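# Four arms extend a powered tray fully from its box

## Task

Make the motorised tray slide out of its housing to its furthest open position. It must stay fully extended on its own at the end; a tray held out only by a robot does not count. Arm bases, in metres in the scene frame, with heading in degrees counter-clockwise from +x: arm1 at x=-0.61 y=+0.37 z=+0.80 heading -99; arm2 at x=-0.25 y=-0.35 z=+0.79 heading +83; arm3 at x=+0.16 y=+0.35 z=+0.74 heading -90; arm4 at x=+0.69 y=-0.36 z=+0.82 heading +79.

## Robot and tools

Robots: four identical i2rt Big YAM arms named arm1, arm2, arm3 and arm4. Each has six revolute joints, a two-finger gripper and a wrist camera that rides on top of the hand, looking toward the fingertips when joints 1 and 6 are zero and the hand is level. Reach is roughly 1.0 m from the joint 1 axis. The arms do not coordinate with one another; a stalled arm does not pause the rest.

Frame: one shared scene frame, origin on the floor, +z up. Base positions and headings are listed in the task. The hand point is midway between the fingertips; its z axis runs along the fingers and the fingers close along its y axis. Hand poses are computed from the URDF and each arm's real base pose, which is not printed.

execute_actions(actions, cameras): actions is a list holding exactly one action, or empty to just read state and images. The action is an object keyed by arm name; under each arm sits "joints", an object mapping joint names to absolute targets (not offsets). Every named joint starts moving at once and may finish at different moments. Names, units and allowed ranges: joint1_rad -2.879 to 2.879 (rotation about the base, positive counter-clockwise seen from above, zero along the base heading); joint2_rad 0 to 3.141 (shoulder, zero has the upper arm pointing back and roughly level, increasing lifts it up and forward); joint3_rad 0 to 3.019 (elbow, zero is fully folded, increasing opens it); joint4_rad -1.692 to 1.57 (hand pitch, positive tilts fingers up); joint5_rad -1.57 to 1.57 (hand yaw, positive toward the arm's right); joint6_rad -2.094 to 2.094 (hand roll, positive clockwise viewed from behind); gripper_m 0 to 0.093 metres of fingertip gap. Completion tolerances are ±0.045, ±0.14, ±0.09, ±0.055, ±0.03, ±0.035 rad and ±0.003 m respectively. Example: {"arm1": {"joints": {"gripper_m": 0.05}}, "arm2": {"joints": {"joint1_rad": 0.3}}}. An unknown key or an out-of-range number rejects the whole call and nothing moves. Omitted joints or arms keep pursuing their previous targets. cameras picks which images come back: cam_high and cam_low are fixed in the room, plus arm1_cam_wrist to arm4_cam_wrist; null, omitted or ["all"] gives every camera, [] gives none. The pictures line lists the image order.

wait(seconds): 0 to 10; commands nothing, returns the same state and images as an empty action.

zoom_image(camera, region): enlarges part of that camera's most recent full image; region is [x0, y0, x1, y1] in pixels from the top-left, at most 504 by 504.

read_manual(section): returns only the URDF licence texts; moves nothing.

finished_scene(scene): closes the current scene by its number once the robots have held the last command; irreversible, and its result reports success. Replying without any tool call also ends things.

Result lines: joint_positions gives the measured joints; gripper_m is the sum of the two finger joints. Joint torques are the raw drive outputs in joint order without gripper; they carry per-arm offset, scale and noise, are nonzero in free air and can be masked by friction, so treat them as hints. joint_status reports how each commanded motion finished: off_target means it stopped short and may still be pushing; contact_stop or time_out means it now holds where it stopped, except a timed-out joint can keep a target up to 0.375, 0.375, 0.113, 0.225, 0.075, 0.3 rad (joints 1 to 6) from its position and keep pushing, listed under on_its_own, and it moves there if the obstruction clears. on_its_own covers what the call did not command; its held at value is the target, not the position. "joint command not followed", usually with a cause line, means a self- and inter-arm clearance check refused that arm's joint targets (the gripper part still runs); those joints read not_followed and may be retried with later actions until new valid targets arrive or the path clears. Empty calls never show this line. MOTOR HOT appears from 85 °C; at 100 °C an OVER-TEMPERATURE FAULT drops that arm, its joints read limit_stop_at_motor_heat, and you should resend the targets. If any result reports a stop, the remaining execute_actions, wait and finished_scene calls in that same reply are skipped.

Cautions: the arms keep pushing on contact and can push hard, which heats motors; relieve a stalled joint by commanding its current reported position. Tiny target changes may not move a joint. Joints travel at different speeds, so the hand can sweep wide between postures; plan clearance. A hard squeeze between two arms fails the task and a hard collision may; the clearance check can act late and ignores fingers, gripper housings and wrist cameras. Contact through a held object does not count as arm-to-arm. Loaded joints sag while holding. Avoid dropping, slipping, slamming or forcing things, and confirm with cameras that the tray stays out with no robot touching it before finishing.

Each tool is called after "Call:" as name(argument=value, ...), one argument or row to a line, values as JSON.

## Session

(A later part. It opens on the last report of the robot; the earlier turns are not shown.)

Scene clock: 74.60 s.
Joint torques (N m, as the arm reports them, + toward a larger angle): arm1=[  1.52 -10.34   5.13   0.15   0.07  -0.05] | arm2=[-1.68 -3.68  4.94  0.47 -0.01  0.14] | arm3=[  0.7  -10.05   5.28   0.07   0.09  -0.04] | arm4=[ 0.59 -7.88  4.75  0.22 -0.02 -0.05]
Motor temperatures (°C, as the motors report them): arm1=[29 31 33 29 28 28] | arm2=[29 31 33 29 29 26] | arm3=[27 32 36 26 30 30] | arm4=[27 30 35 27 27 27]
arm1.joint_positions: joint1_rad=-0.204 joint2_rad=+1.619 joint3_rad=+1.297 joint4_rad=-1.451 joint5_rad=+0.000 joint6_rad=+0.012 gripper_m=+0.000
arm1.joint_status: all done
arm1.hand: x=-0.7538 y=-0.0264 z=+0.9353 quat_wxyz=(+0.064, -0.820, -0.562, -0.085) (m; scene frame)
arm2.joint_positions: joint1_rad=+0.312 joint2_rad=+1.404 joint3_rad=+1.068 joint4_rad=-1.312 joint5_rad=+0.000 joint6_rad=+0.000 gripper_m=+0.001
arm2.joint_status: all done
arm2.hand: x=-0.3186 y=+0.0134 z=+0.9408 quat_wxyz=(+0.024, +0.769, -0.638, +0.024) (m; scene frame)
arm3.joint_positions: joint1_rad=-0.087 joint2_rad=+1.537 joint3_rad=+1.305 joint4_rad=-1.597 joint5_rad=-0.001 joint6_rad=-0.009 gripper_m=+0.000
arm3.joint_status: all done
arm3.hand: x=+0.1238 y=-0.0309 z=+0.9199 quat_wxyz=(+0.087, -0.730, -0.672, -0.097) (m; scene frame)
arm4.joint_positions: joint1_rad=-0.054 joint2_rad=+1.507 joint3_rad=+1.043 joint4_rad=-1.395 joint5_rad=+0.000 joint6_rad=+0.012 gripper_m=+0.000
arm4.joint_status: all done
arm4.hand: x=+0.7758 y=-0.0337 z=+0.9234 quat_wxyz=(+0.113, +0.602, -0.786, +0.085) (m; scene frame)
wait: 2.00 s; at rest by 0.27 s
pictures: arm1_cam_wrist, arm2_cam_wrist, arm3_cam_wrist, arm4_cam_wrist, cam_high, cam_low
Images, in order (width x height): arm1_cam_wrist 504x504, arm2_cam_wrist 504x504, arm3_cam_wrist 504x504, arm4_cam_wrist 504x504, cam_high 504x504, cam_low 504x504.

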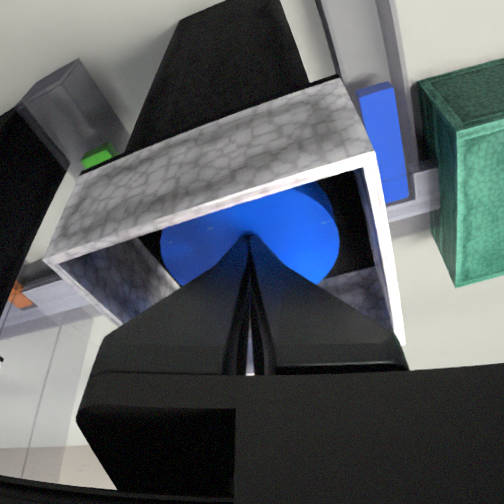

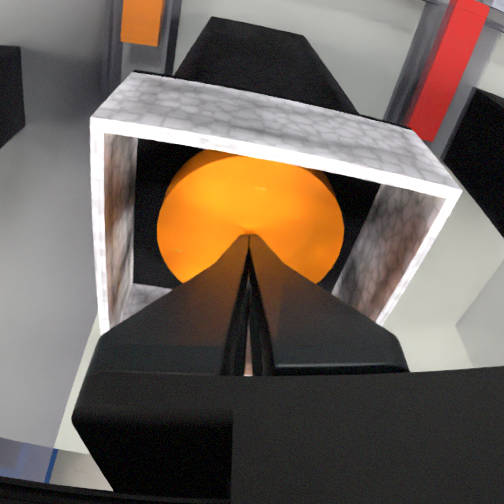

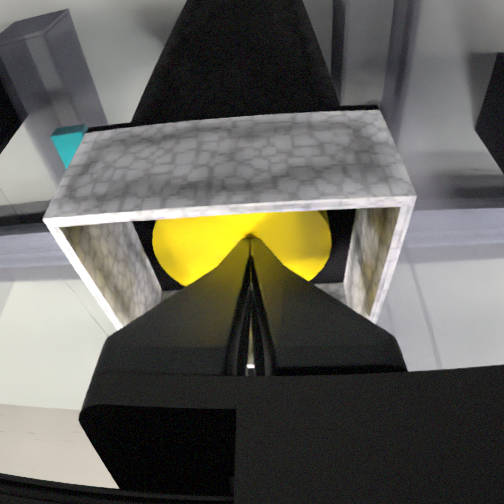

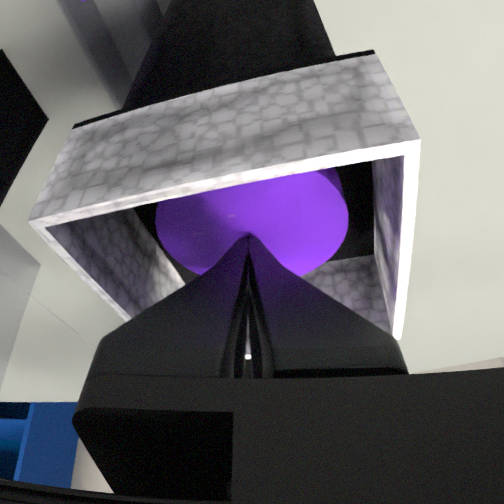

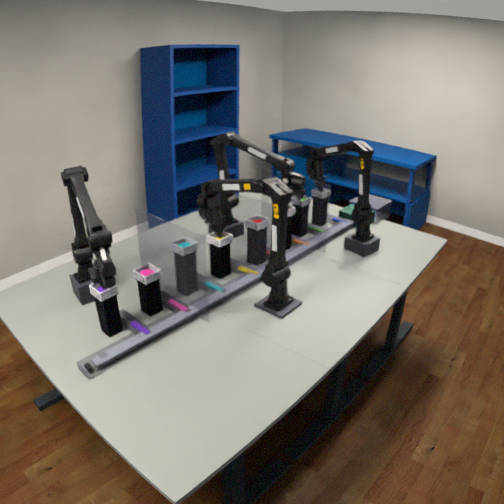

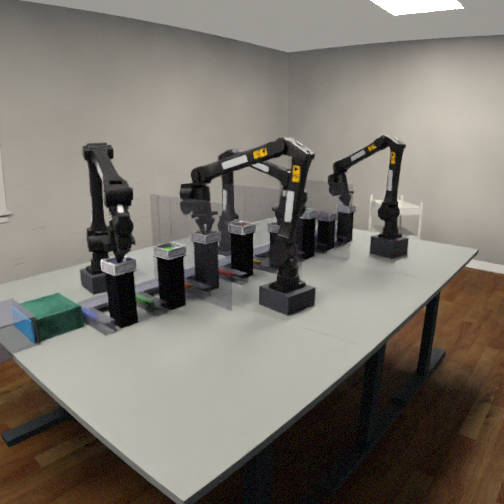

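The bolts move slowly, so I'll hold until these are fully retracted, then switch back.

Call:
wait(
  seconds=10,
)

Call:
wait(
  seconds=10,
)

Call:
wait(
  seconds=10,
)

Call:
execute_actions(
  actions=[
    {"arm1":{"joints":{"joint2_rad":1.40}},"arm2":{"joints":{"joint2_rad":1.25,"joint3_rad":1.13}},"arm3":{"joints":{"joint2_rad":1.31,"joint3_rad":1.39}},"arm4":{"joints":{"joint2_rad":1.27,"joint3_rad":1.08}}},
  ],
  cameras=[],
)

Call:
execute_actions(
  actions=[
    {"arm1":{"joints":{"joint1_rad":0.34,"joint2_rad":1.37,"joint3_rad":1.22,"joint4_rad":-1.42}},"arm2":{"joints":{"joint1_rad":-0.265,"joint2_rad":1.33,"joint3_rad":1.2,"joint4_rad":-1.35}},"arm3":{"joints":{"joint1_rad":0.455,"joint2_rad":1.37,"joint3_rad":1.42,"joint4_rad":-1.51}},"arm4":{"joints":{"joint1_rad":0.59,"joint3_rad":1.095,"joint4_rad":-1.30}}},
  ],
  cameras=[],
)

Call:
execute_actions(
  actions=[
    {"arm1":{"joints":{"joint2_rad":1.6,"joint3_rad":1.19}},"arm2":{"joints":{"joint2_rad":1.57,"joint3_rad":1.13}},"arm3":{"joints":{"joint2_rad":1.57,"joint3_rad":1.345}},"arm4":{"joints":{"joint2_rad":1.63,"joint3_rad":1.025}}},
  ],
  cameras=[],
)

Call:
wait(
  seconds=10,
)

Scene clock: 102.33 s.
Joint torques (N m, as the arm reports them, + toward a larger angle): arm1=[ 2.37 -9.65  5.08  0.21  0.07 -0.06] | arm2=[-1.63 -3.73  4.93  0.49 -0.01  0.15] | arm3=[  0.84 -10.26   5.22   0.07   0.1   -0.07] | arm4=[ 0.67 -7.87  4.81  0.19 -0.01 -0.05]
Motor temperatures (°C, as the motors report them): arm1=[29 31 32 29 28 28] | arm2=[29 30 32 29 29 26] | arm3=[27 32 35 26 30 30] | arm4=[27 30 33 27 27 27]
arm1.joint_positions: joint1_rad=-0.204 joint2_rad=+1.619 joint3_rad=+1.297 joint4_rad=-1.451 joint5_rad=+0.000 joint6_rad=+0.012 gripper_m=+0.000
arm1.joint_status: all done
arm1.hand: x=-0.7538 y=-0.0264 z=+0.9353 quat_wxyz=(+0.064, -0.820, -0.562, -0.085) (m; scene frame)
arm2.joint_positions: joint1_rad=+0.312 joint2_rad=+1.404 joint3_rad=+1.068 joint4_rad=-1.312 joint5_rad=+0.000 joint6_rad=+0.000 gripper_m=+0.001
arm2.joint_status: all done
arm2.hand: x=-0.3186 y=+0.0134 z=+0.9408 quat_wxyz=(+0.024, +0.769, -0.638, +0.024) (m; scene frame)
arm3.joint_positions: joint1_rad=-0.087 joint2_rad=+1.537 joint3_rad=+1.305 joint4_rad=-1.597 joint5_rad=-0.001 joint6_rad=-0.009 gripper_m=+0.000
arm3.joint_status: all done
arm3.hand: x=+0.1238 y=-0.0309 z=+0.9199 quat_wxyz=(+0.087, -0.730, -0.672, -0.097) (m; scene frame)
arm4.joint_positions: joint1_rad=-0.054 joint2_rad=+1.507 joint3_rad=+1.043 joint4_rad=-1.395 joint5_rad=+0.000 joint6_rad=+0.012 gripper_m=+0.000
arm4.joint_status: all done
arm4.hand: x=+0.7758 y=-0.0337 z=+0.9234 quat_wxyz=(+0.113, +0.602, -0.786, +0.085) (m; scene frame)
wait: 10.00 s; at rest from the start
pictures: arm1_cam_wrist, arm2_cam_wrist, arm3_cam_wrist, arm4_cam_wrist, cam_high, cam_low
Images, in order (width x height): arm1_cam_wrist 504x504, arm2_cam_wrist 504x504, arm3_cam_wrist 504x504, arm4_cam_wrist 504x504, cam_high 504x504, cam_low 504x504.

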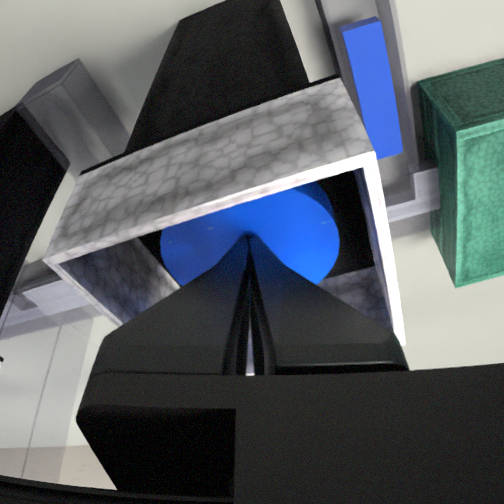

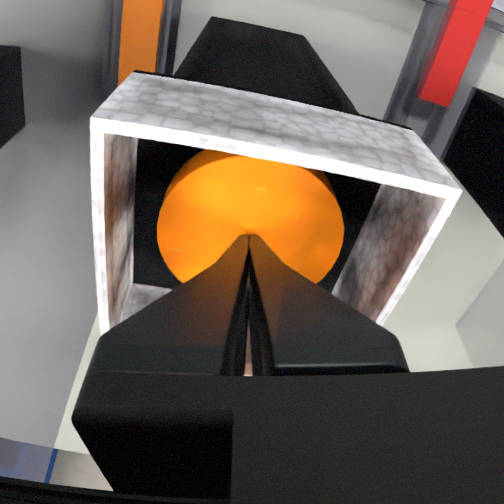

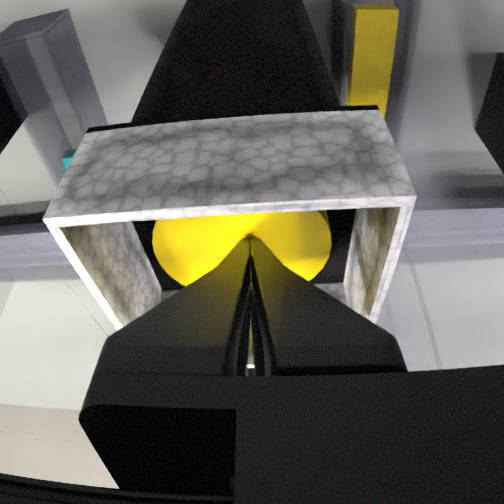

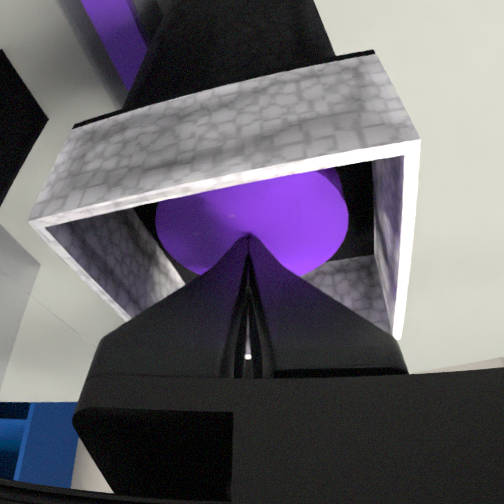

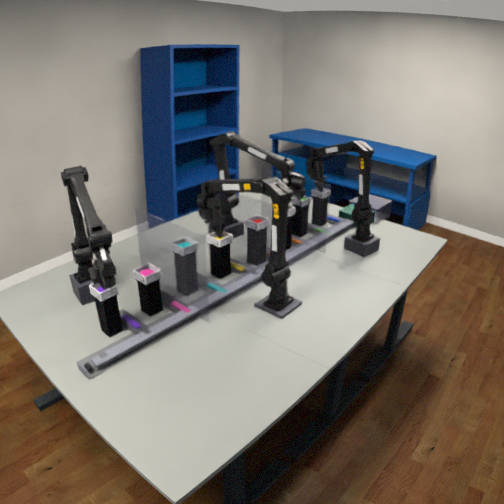

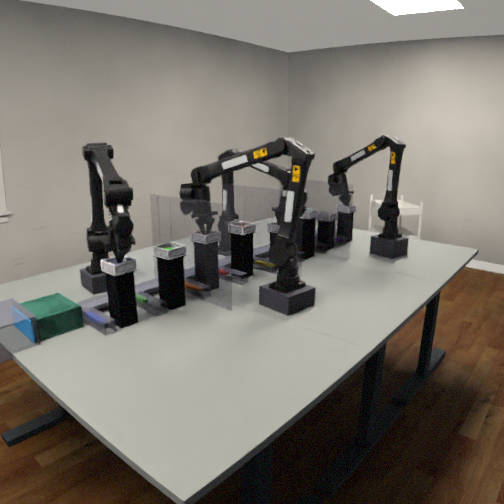

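Scene clock: 112.33 s.
Joint torques (N m, as the arm reports them, + toward a larger angle): arm1=[ 1.48 -9.64  5.25  0.16  0.04  0.04] | arm2=[-1.59 -3.73  4.94  0.48 -0.01  0.15] | arm3=[  0.63 -10.48   5.18   0.11   0.09  -0.08] | arm4=[ 0.49 -7.9   4.74  0.22 -0.02 -0.04]
Motor temperatures (°C, as the motors report them): arm1=[29 31 32 29 28 28] | arm2=[29 30 32 29 29 26] | arm3=[27 32 34 26 30 30] | arm4=[27 30 33 27 27 27]
arm1.joint_positions: joint1_rad=-0.204 joint2_rad=+1.619 joint3_rad=+1.297 joint4_rad=-1.451 joint5_rad=+0.000 joint6_rad=+0.012 gripper_m=+0.000
arm1.joint_status: all done
arm1.hand: x=-0.7538 y=-0.0264 z=+0.9353 quat_wxyz=(+0.064, -0.820, -0.562, -0.085) (m; scene frame)
arm2.joint_positions: joint1_rad=+0.312 joint2_rad=+1.404 joint3_rad=+1.068 joint4_rad=-1.312 joint5_rad=+0.000 joint6_rad=+0.000 gripper_m=+0.001
arm2.joint_status: all done
arm2.hand: x=-0.3186 y=+0.0134 z=+0.9408 quat_wxyz=(+0.024, +0.769, -0.638, +0.024) (m; scene frame)
arm3.joint_positions: joint1_rad=-0.087 joint2_rad=+1.537 joint3_rad=+1.305 joint4_rad=-1.597 joint5_rad=-0.001 joint6_rad=-0.009 gripper_m=+0.000
arm3.joint_status: all done
arm3.hand: x=+0.1238 y=-0.0309 z=+0.9199 quat_wxyz=(+0.087, -0.730, -0.672, -0.097) (m; scene frame)
arm4.joint_positions: joint1_rad=-0.054 joint2_rad=+1.507 joint3_rad=+1.043 joint4_rad=-1.395 joint5_rad=+0.000 joint6_rad=+0.012 gripper_m=+0.000
arm4.joint_status: all done
arm4.hand: x=+0.7758 y=-0.0337 z=+0.9234 quat_wxyz=(+0.113, +0.602, -0.786, +0.085) (m; scene frame)
wait: 10.00 s; at rest by 0.27 s
pictures: arm1_cam_wrist, arm2_cam_wrist, arm3_cam_wrist, arm4_cam_wrist, cam_high, cam_low
Images, in order (width x height): arm1_cam_wrist 504x504, arm2_cam_wrist 504x504, arm3_cam_wrist 504x504, arm4_cam_wrist 504x504, cam_high 504x504, cam_low 504x504.

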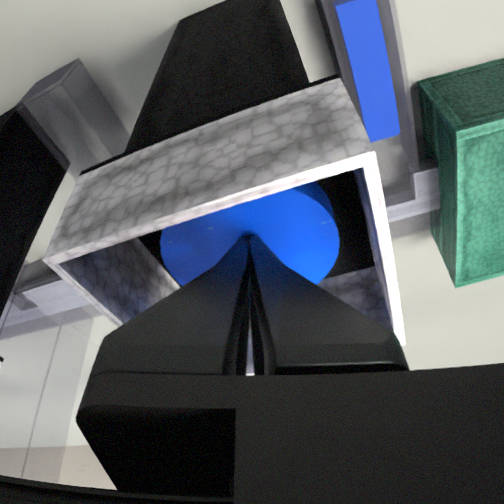

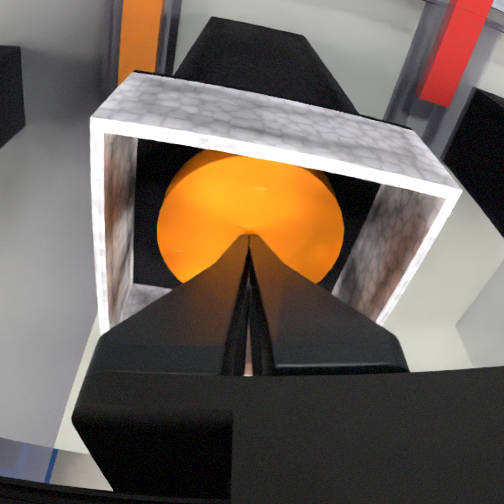

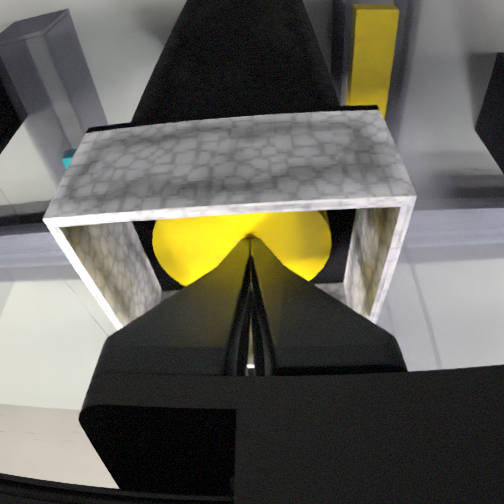

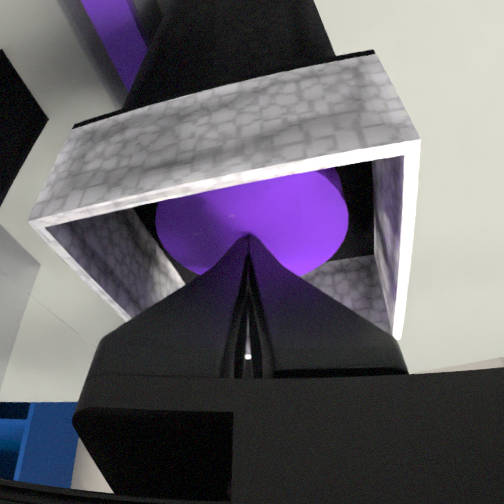

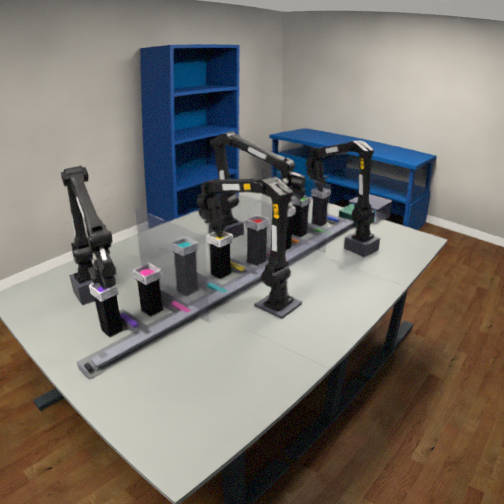

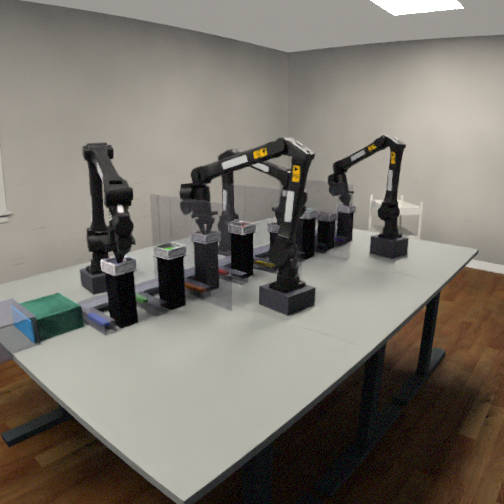

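Scene clock: 122.33 s.
Joint torques (N m, as the arm reports them, + toward a larger angle): arm1=[  2.38 -10.41   5.18   0.03   0.05   0.  ] | arm2=[-1.65 -3.72  4.94  0.47 -0.01  0.14] | arm3=[  0.51 -10.21   5.2    0.04   0.11  -0.05] | arm4=[ 0.62 -8.14  4.78  0.18 -0.01 -0.04]
Motor temperatures (°C, as the motors report them): arm1=[29 31 32 29 28 28] | arm2=[29 30 32 29 29 26] | arm3=[27 32 34 26 30 30] | arm4=[27 30 33 27 27 27]
arm1.joint_positions: joint1_rad=-0.204 joint2_rad=+1.619 joint3_rad=+1.297 joint4_rad=-1.451 joint5_rad=+0.000 joint6_rad=+0.012 gripper_m=+0.000
arm1.joint_status: all done
arm1.hand: x=-0.7538 y=-0.0264 z=+0.9353 quat_wxyz=(+0.064, -0.820, -0.562, -0.085) (m; scene frame)
arm2.joint_positions: joint1_rad=+0.312 joint2_rad=+1.404 joint3_rad=+1.068 joint4_rad=-1.312 joint5_rad=+0.000 joint6_rad=+0.000 gripper_m=+0.001
arm2.joint_status: all done
arm2.hand: x=-0.3186 y=+0.0134 z=+0.9408 quat_wxyz=(+0.024, +0.769, -0.638, +0.024) (m; scene frame)
arm3.joint_positions: joint1_rad=-0.087 joint2_rad=+1.537 joint3_rad=+1.305 joint4_rad=-1.597 joint5_rad=-0.001 joint6_rad=-0.009 gripper_m=+0.000
arm3.joint_status: all done
arm3.hand: x=+0.1238 y=-0.0309 z=+0.9199 quat_wxyz=(+0.087, -0.730, -0.672, -0.097) (m; scene frame)
arm4.joint_positions: joint1_rad=-0.054 joint2_rad=+1.507 joint3_rad=+1.043 joint4_rad=-1.395 joint5_rad=+0.000 joint6_rad=+0.012 gripper_m=+0.000
arm4.joint_status: all done
arm4.hand: x=+0.7758 y=-0.0337 z=+0.9234 quat_wxyz=(+0.113, +0.602, -0.786, +0.085) (m; scene frame)
wait: 10.00 s; at rest by 0.27 s
pictures: arm1_cam_wrist, arm2_cam_wrist, arm3_cam_wrist, arm4_cam_wrist, cam_high, cam_low
Images, in order (width x height): arm1_cam_wrist 504x504, arm2_cam_wrist 504x504, arm3_cam_wrist 504x504, arm4_cam_wrist 504x504, cam_high 504x504, cam_low 504x504.

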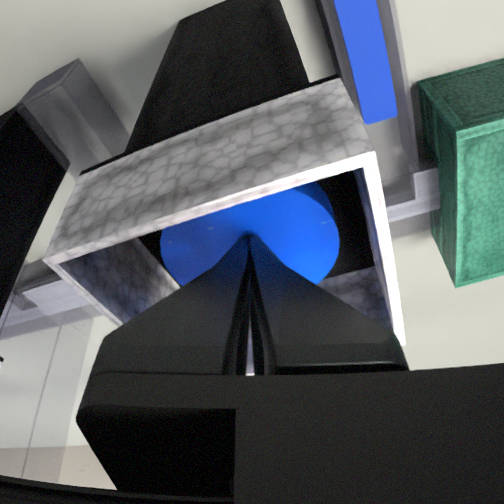

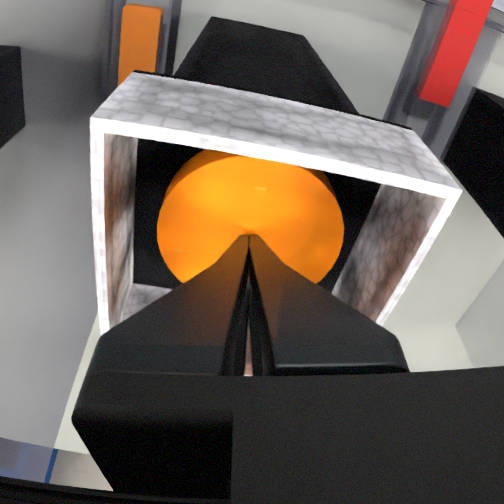

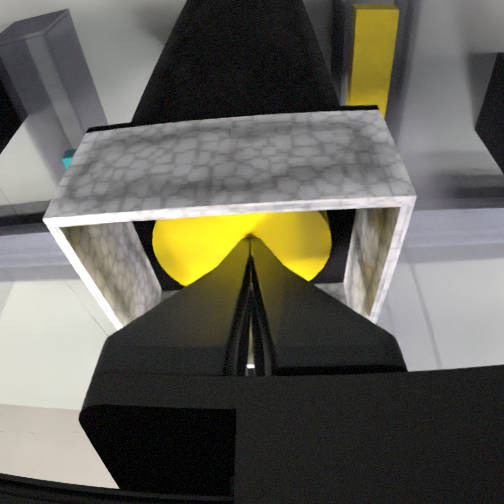

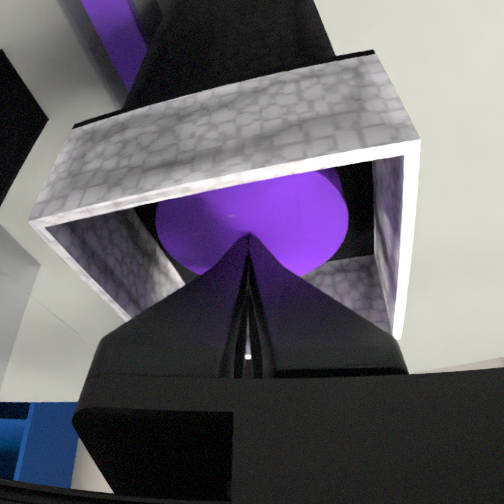

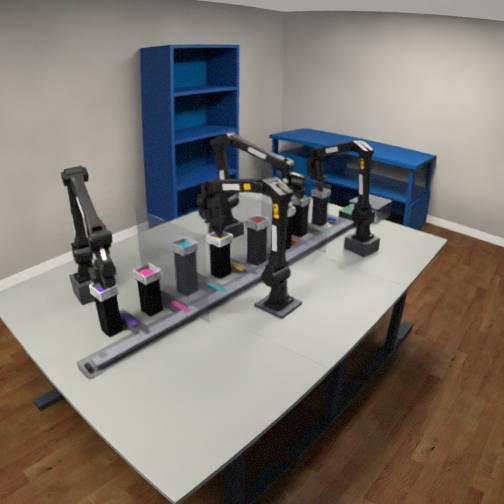

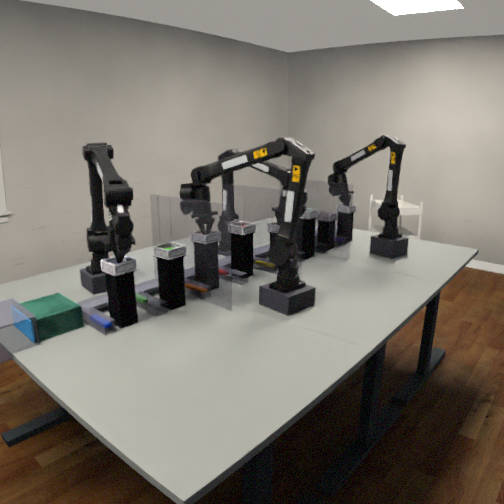

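Scene clock: 123.63 s.
Joint torques (N m, as the arm reports them, + toward a larger angle): arm1=[  2.24 -11.65   8.63   0.42   0.02   0.  ] | arm2=[-1.68 -6.39 11.55  0.86 -0.01  0.15] | arm3=[  0.69 -10.73  10.15   0.71   0.09  -0.04] | arm4=[ 0.37 -8.45 10.94  0.77 -0.01 -0.05]
Motor temperatures (°C, as the motors report them): arm1=[29 31 32 29 28 28] | arm2=[29 31 33 29 29 26] | arm3=[27 32 35 26 30 30] | arm4=[27 30 34 27 27 27]
arm1.joint_positions: joint1_rad=-0.204 joint2_rad=+1.391 joint3_rad=+1.262 joint4_rad=-1.451 joint5_rad=+0.000 joint6_rad=+0.012 gripper_m=+0.000
arm1.joint_status: all done
arm1.hand: x=-0.7454 y=-0.0055 z=+1.0120 quat_wxyz=(+0.008, -0.825, -0.565, -0.006) (m; scene frame)
arm2.joint_positions: joint1_rad=+0.312 joint2_rad=+1.239 joint3_rad=+1.083 joint4_rad=-1.312 joint5_rad=+0.000 joint6_rad=+0.000 gripper_m=+0.001
arm2.joint_status: all done
arm2.hand: x=-0.3176 y=+0.0105 z=+1.0031 quat_wxyz=(-0.034, +0.768, -0.638, -0.045) (m; scene frame)
arm3.joint_positions: joint1_rad=-0.087 joint2_rad=+1.302 joint3_rad=+1.369 joint4_rad=-1.597 joint5_rad=-0.001 joint6_rad=-0.009 gripper_m=+0.000
arm3.joint_status: all done
arm3.hand: x=+0.1245 y=-0.0231 z=+1.0274 quat_wxyz=(-0.013, -0.736, -0.677, +0.013) (m; scene frame)
arm4.joint_positions: joint1_rad=-0.054 joint2_rad=+1.259 joint3_rad=+1.044 joint4_rad=-1.395 joint5_rad=+0.000 joint6_rad=+0.012 gripper_m=+0.000
arm4.joint_status: all done
arm4.hand: x=+0.7754 y=-0.0373 z=+1.0019 quat_wxyz=(+0.016, +0.608, -0.794, +0.008) (m; scene frame)
pictures: none
No camera images: the call's "cameras" was empty. Leave "cameras" out to get every camera's image.

Scene clock: 124.87 s.
Joint torques (N m, as the arm reports them, + toward a larger angle): arm1=[  1.63 -12.7    8.34   0.87   0.03   0.03] | arm2=[-0.83 -8.73 11.79  0.28 -0.01  0.14] | arm3=[  0.06 -13.02  11.67   1.24   0.07  -0.06] | arm4=[ 1.48 -8.86 11.78  1.15 -0.01 -0.05]
Motor temperatures (°C, as the motors report them): arm1=[29 31 32 29 28 28] | arm2=[29 31 34 29 29 26] | arm3=[27 32 36 26 30 30] | arm4=[27 30 35 27 27 27]
arm1.joint_positions: joint1_rad=+0.342 joint2_rad=+1.384 joint3_rad=+1.227 joint4_rad=-1.431 joint5_rad=-0.001 joint6_rad=+0.012 gripper_m=+0.000
arm1.joint_status: all done
arm1.hand: x=-0.5330 y=-0.0172 z=+1.0003 quat_wxyz=(+0.012, -0.642, -0.767, -0.009) (m; scene frame)
arm2.joint_positions: joint1_rad=-0.269 joint2_rad=+1.329 joint3_rad=+1.147 joint4_rad=-1.343 joint5_rad=+0.000 joint6_rad=+0.000 gripper_m=+0.001
arm2.joint_status: all done
arm2.hand: x=-0.1022 y=+0.0061 z=+0.9946 quat_wxyz=(-0.019, +0.554, -0.832, -0.019) (m; scene frame)
arm3.joint_positions: joint1_rad=+0.461 joint2_rad=+1.371 joint3_rad=+1.381 joint4_rad=-1.523 joint5_rad=-0.001 joint6_rad=-0.009 gripper_m=+0.000
arm3.joint_status: all done
arm3.hand: x=+0.3397 y=-0.0146 z=+1.0078 quat_wxyz=(-0.025, -0.525, -0.851, +0.014) (m; scene frame)
arm4.joint_positions: joint1_rad=+0.584 joint2_rad=+1.259 joint3_rad=+1.049 joint4_rad=-1.308 joint5_rad=+0.000 joint6_rad=+0.012 gripper_m=+0.000
arm4.joint_status: all done
arm4.hand: x=+0.5581 y=-0.0297 z=+1.0051 quat_wxyz=(-0.015, +0.826, -0.563, -0.026) (m; scene frame)
pictures: none
No camera images: the call's "cameras" was empty. Leave "cameras" out to get every camera's image.

Scene clock: 125.83 s.
Joint torques (N m, as the arm reports them, + toward a larger angle): arm1=[ 1.86 -9.27  5.48  0.55  0.05  0.01] | arm2=[-0.94 -5.12  4.83  0.39  0.    0.15] | arm3=[-0.2  -9.45  5.31  0.86  0.11 -0.07] | arm4=[ 1.78 -7.9   4.49  0.69 -0.01 -0.06]
Motor temperatures (°C, as the motors report them): arm1=[29 31 33 29 28 28] | arm2=[29 31 34 29 29 26] | arm3=[27 32 36 26 30 30] | arm4=[27 30 35 27 27 27]
arm1.joint_positions: joint1_rad=+0.342 joint2_rad=+1.544 joint3_rad=+1.223 joint4_rad=-1.435 joint5_rad=-0.001 joint6_rad=+0.012 gripper_m=+0.000
arm1.joint_status: all done
arm1.hand: x=-0.5320 y=-0.0221 z=+0.9395 quat_wxyz=(+0.076, -0.639, -0.763, -0.062) (m; scene frame)
arm2.joint_positions: joint1_rad=-0.269 joint2_rad=+1.502 joint3_rad=+1.168 joint4_rad=-1.352 joint5_rad=+0.000 joint6_rad=+0.000 gripper_m=+0.001
arm2.joint_status: all done
arm2.hand: x=-0.0982 y=+0.0175 z=+0.9386 quat_wxyz=(+0.049, +0.554, -0.831, +0.025) (m; scene frame)
arm3.joint_positions: joint1_rad=+0.461 joint2_rad=+1.504 joint3_rad=+1.384 joint4_rad=-1.521 joint5_rad=-0.001 joint6_rad=-0.009 gripper_m=+0.000
arm3.joint_status: all done
arm3.hand: x=+0.3471 y=-0.0296 z=+0.9561 quat_wxyz=(+0.030, -0.525, -0.851, -0.020) (m; scene frame)
arm4.joint_positions: joint1_rad=+0.584 joint2_rad=+1.566 joint3_rad=+1.061 joint4_rad=-1.312 joint5_rad=+0.000 joint6_rad=+0.012 gripper_m=+0.000
arm4.joint_status: all done
arm4.hand: x=+0.5555 y=-0.0243 z=+0.9046 quat_wxyz=(+0.068, +0.820, -0.559, +0.099) (m; scene frame)
pictures: none
No camera images: the call's "cameras" was empty. Leave "cameras" out to get every camera's image.

Scene clock: 135.83 s.
Joint torques (N m, as the arm reports them, + toward a larger angle): arm1=[ 1.37 -9.46  5.7   0.72  0.07  0.  ] | arm2=[-1.01 -5.06  4.84  0.4  -0.01  0.14] | arm3=[-0.11 -9.3   5.4   0.88  0.11 -0.05] | arm4=[ 1.88 -8.05  4.49  0.68 -0.01 -0.05]
Motor temperatures (°C, as the motors report them): arm1=[29 31 32 29 28 28] | arm2=[29 31 33 29 29 26] | arm3=[27 32 35 26 30 30] | arm4=[27 30 34 27 27 27]
arm1.joint_positions: joint1_rad=+0.342 joint2_rad=+1.544 joint3_rad=+1.223 joint4_rad=-1.435 joint5_rad=-0.001 joint6_rad=+0.012 gripper_m=+0.000
arm1.joint_status: all done
arm1.hand: x=-0.5320 y=-0.0221 z=+0.9395 quat_wxyz=(+0.076, -0.639, -0.763, -0.062) (m; scene frame)
arm2.joint_positions: joint1_rad=-0.269 joint2_rad=+1.502 joint3_rad=+1.168 joint4_rad=-1.352 joint5_rad=+0.000 joint6_rad=+0.000 gripper_m=+0.001
arm2.joint_status: all done
arm2.hand: x=-0.0982 y=+0.0175 z=+0.9386 quat_wxyz=(+0.049, +0.554, -0.831, +0.025) (m; scene frame)
arm3.joint_positions: joint1_rad=+0.461 joint2_rad=+1.504 joint3_rad=+1.384 joint4_rad=-1.521 joint5_rad=-0.001 joint6_rad=-0.009 gripper_m=+0.000
arm3.joint_status: all done
arm3.hand: x=+0.3471 y=-0.0296 z=+0.9561 quat_wxyz=(+0.030, -0.525, -0.851, -0.020) (m; scene frame)
arm4.joint_positions: joint1_rad=+0.584 joint2_rad=+1.566 joint3_rad=+1.061 joint4_rad=-1.312 joint5_rad=+0.000 joint6_rad=+0.012 gripper_m=+0.000
arm4.joint_status: all done
arm4.hand: x=+0.5555 y=-0.0243 z=+0.9046 quat_wxyz=(+0.068, +0.820, -0.559, +0.099) (m; scene frame)
wait: 10.00 s; at rest by 0.27 s
pictures: arm1_cam_wrist, arm2_cam_wrist, arm3_cam_wrist, arm4_cam_wrist, cam_high, cam_low
Images, in order (width x height): arm1_cam_wrist 504x504, arm2_cam_wrist 504x504, arm3_cam_wrist 504x504, arm4_cam_wrist 504x504, cam_high 504x504, cam_low 504x504.

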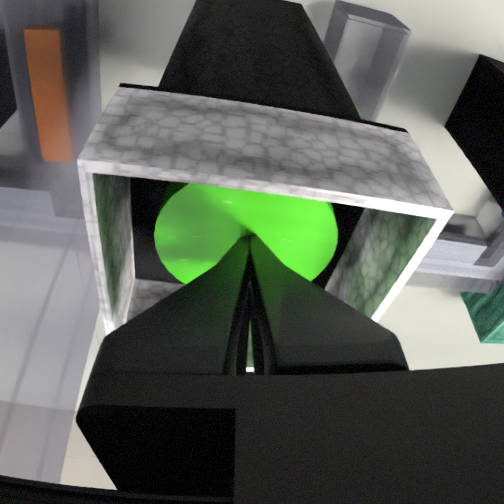

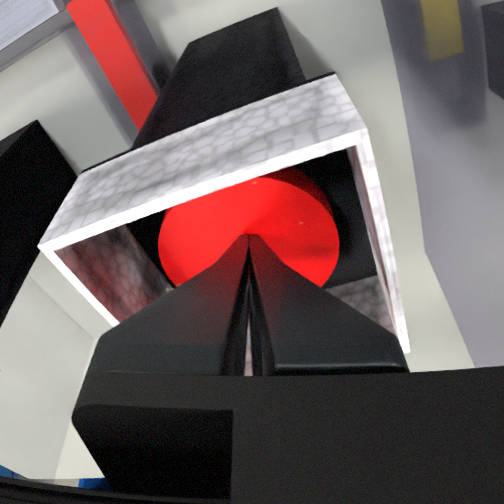

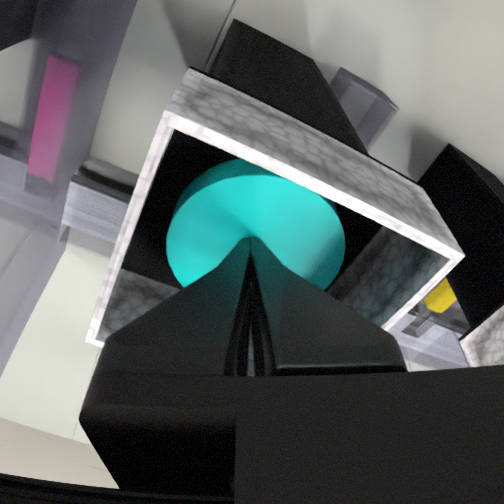

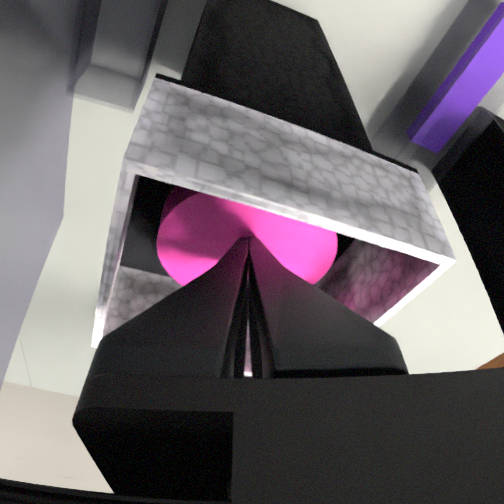

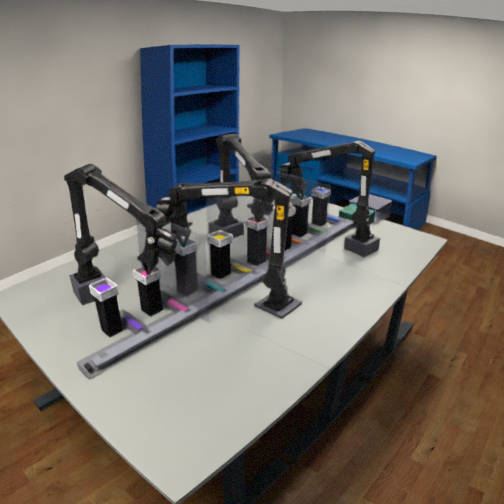

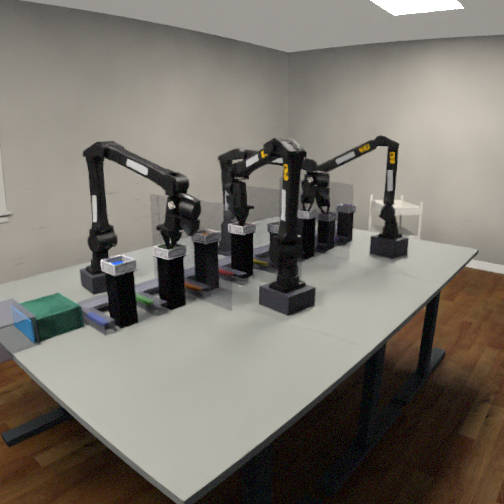

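Call:
wait(
  seconds=4,
)

Scene clock: 143.23 s.
Joint torques (N m, as the arm reports them, + toward a larger angle): arm1=[ 2.22 -9.86  5.66  0.67  0.06 -0.04] | arm2=[-1.   -5.09  4.83  0.4   0.    0.14] | arm3=[-0.08 -9.11  5.4   0.83  0.11 -0.06] | arm4=[ 1.68 -7.96  4.55  0.71 -0.01 -0.05]
Motor temperatures (°C, as the motors report them): arm1=[29 31 32 29 28 28] | arm2=[29 31 33 29 29 26] | arm3=[27 32 35 26 30 30] | arm4=[27 30 34 27 27 27]
arm1.joint_positions: joint1_rad=+0.342 joint2_rad=+1.544 joint3_rad=+1.223 joint4_rad=-1.435 joint5_rad=-0.001 joint6_rad=+0.012 gripper_m=+0.000
arm1.joint_status: all done
arm1.hand: x=-0.5320 y=-0.0221 z=+0.9395 quat_wxyz=(+0.076, -0.639, -0.763, -0.062) (m; scene frame)
arm2.joint_positions: joint1_rad=-0.269 joint2_rad=+1.502 joint3_rad=+1.168 joint4_rad=-1.352 joint5_rad=+0.000 joint6_rad=+0.000 gripper_m=+0.001
arm2.joint_status: all done
arm2.hand: x=-0.0982 y=+0.0175 z=+0.9386 quat_wxyz=(+0.049, +0.554, -0.831, +0.025) (m; scene frame)
arm3.joint_positions: joint1_rad=+0.461 joint2_rad=+1.504 joint3_rad=+1.384 joint4_rad=-1.521 joint5_rad=-0.001 joint6_rad=-0.009 gripper_m=+0.000
arm3.joint_status: all done
arm3.hand: x=+0.3471 y=-0.0296 z=+0.9561 quat_wxyz=(+0.030, -0.525, -0.851, -0.020) (m; scene frame)
arm4.joint_positions: joint1_rad=+0.584 joint2_rad=+1.566 joint3_rad=+1.061 joint4_rad=-1.312 joint5_rad=+0.000 joint6_rad=+0.012 gripper_m=+0.000
arm4.joint_status: all done
arm4.hand: x=+0.5555 y=-0.0243 z=+0.9046 quat_wxyz=(+0.068, +0.820, -0.559, +0.099) (m; scene frame)
wait: 4.00 s; at rest from the start
pictures: arm1_cam_wrist, arm2_cam_wrist, arm3_cam_wrist, arm4_cam_wrist, cam_high, cam_low
Images, in order (width x height): arm1_cam_wrist 504x504, arm2_cam_wrist 504x504, arm3_cam_wrist 504x504, arm4_cam_wrist 504x504, cam_high 504x504, cam_low 504x504.

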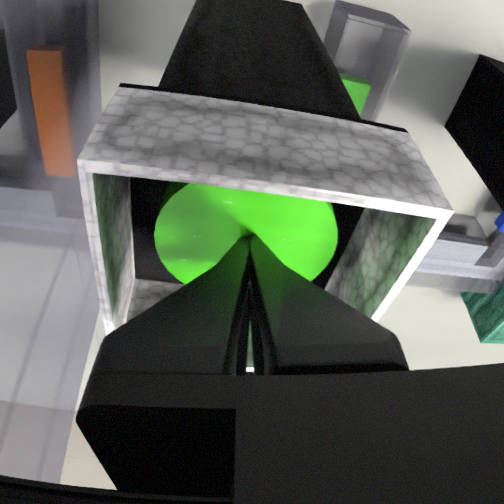

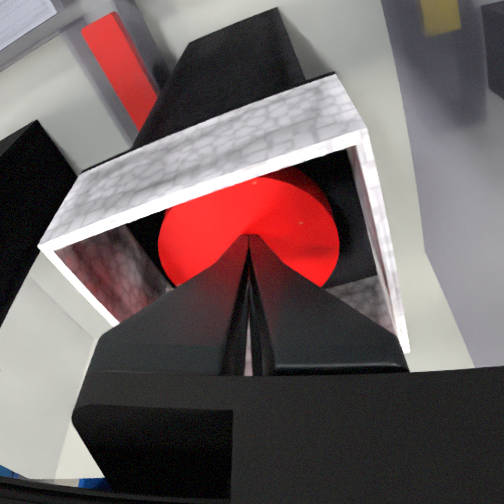

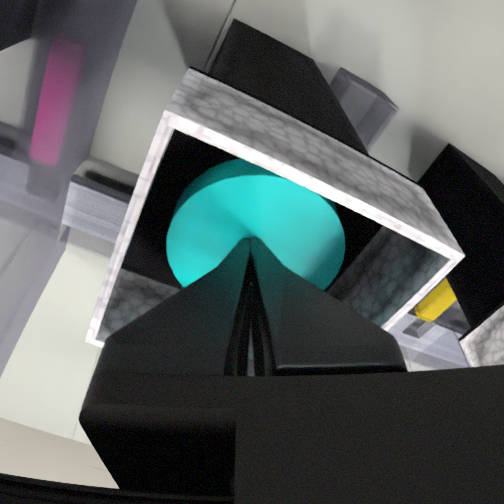

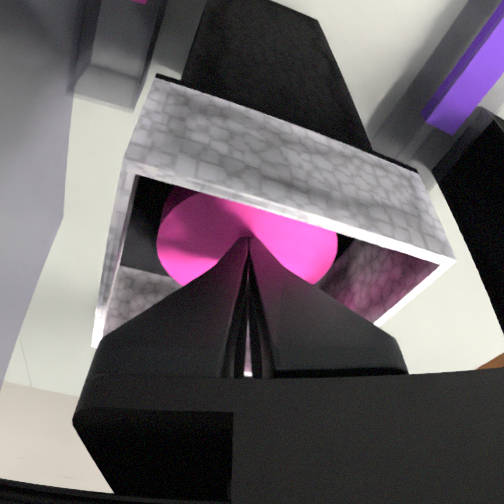

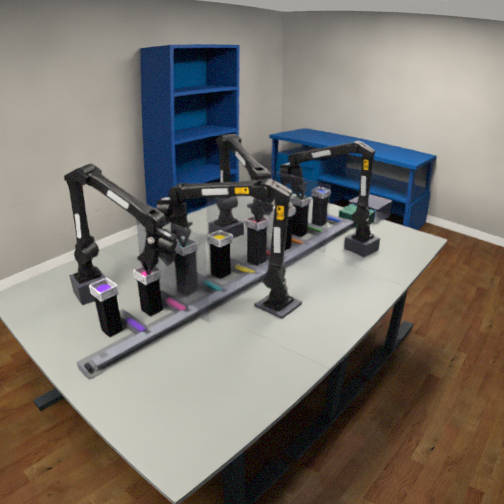

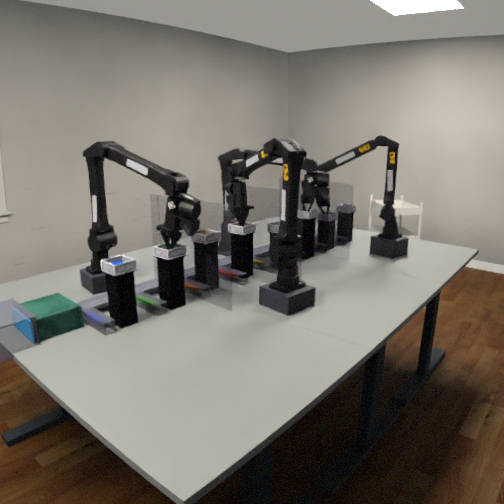

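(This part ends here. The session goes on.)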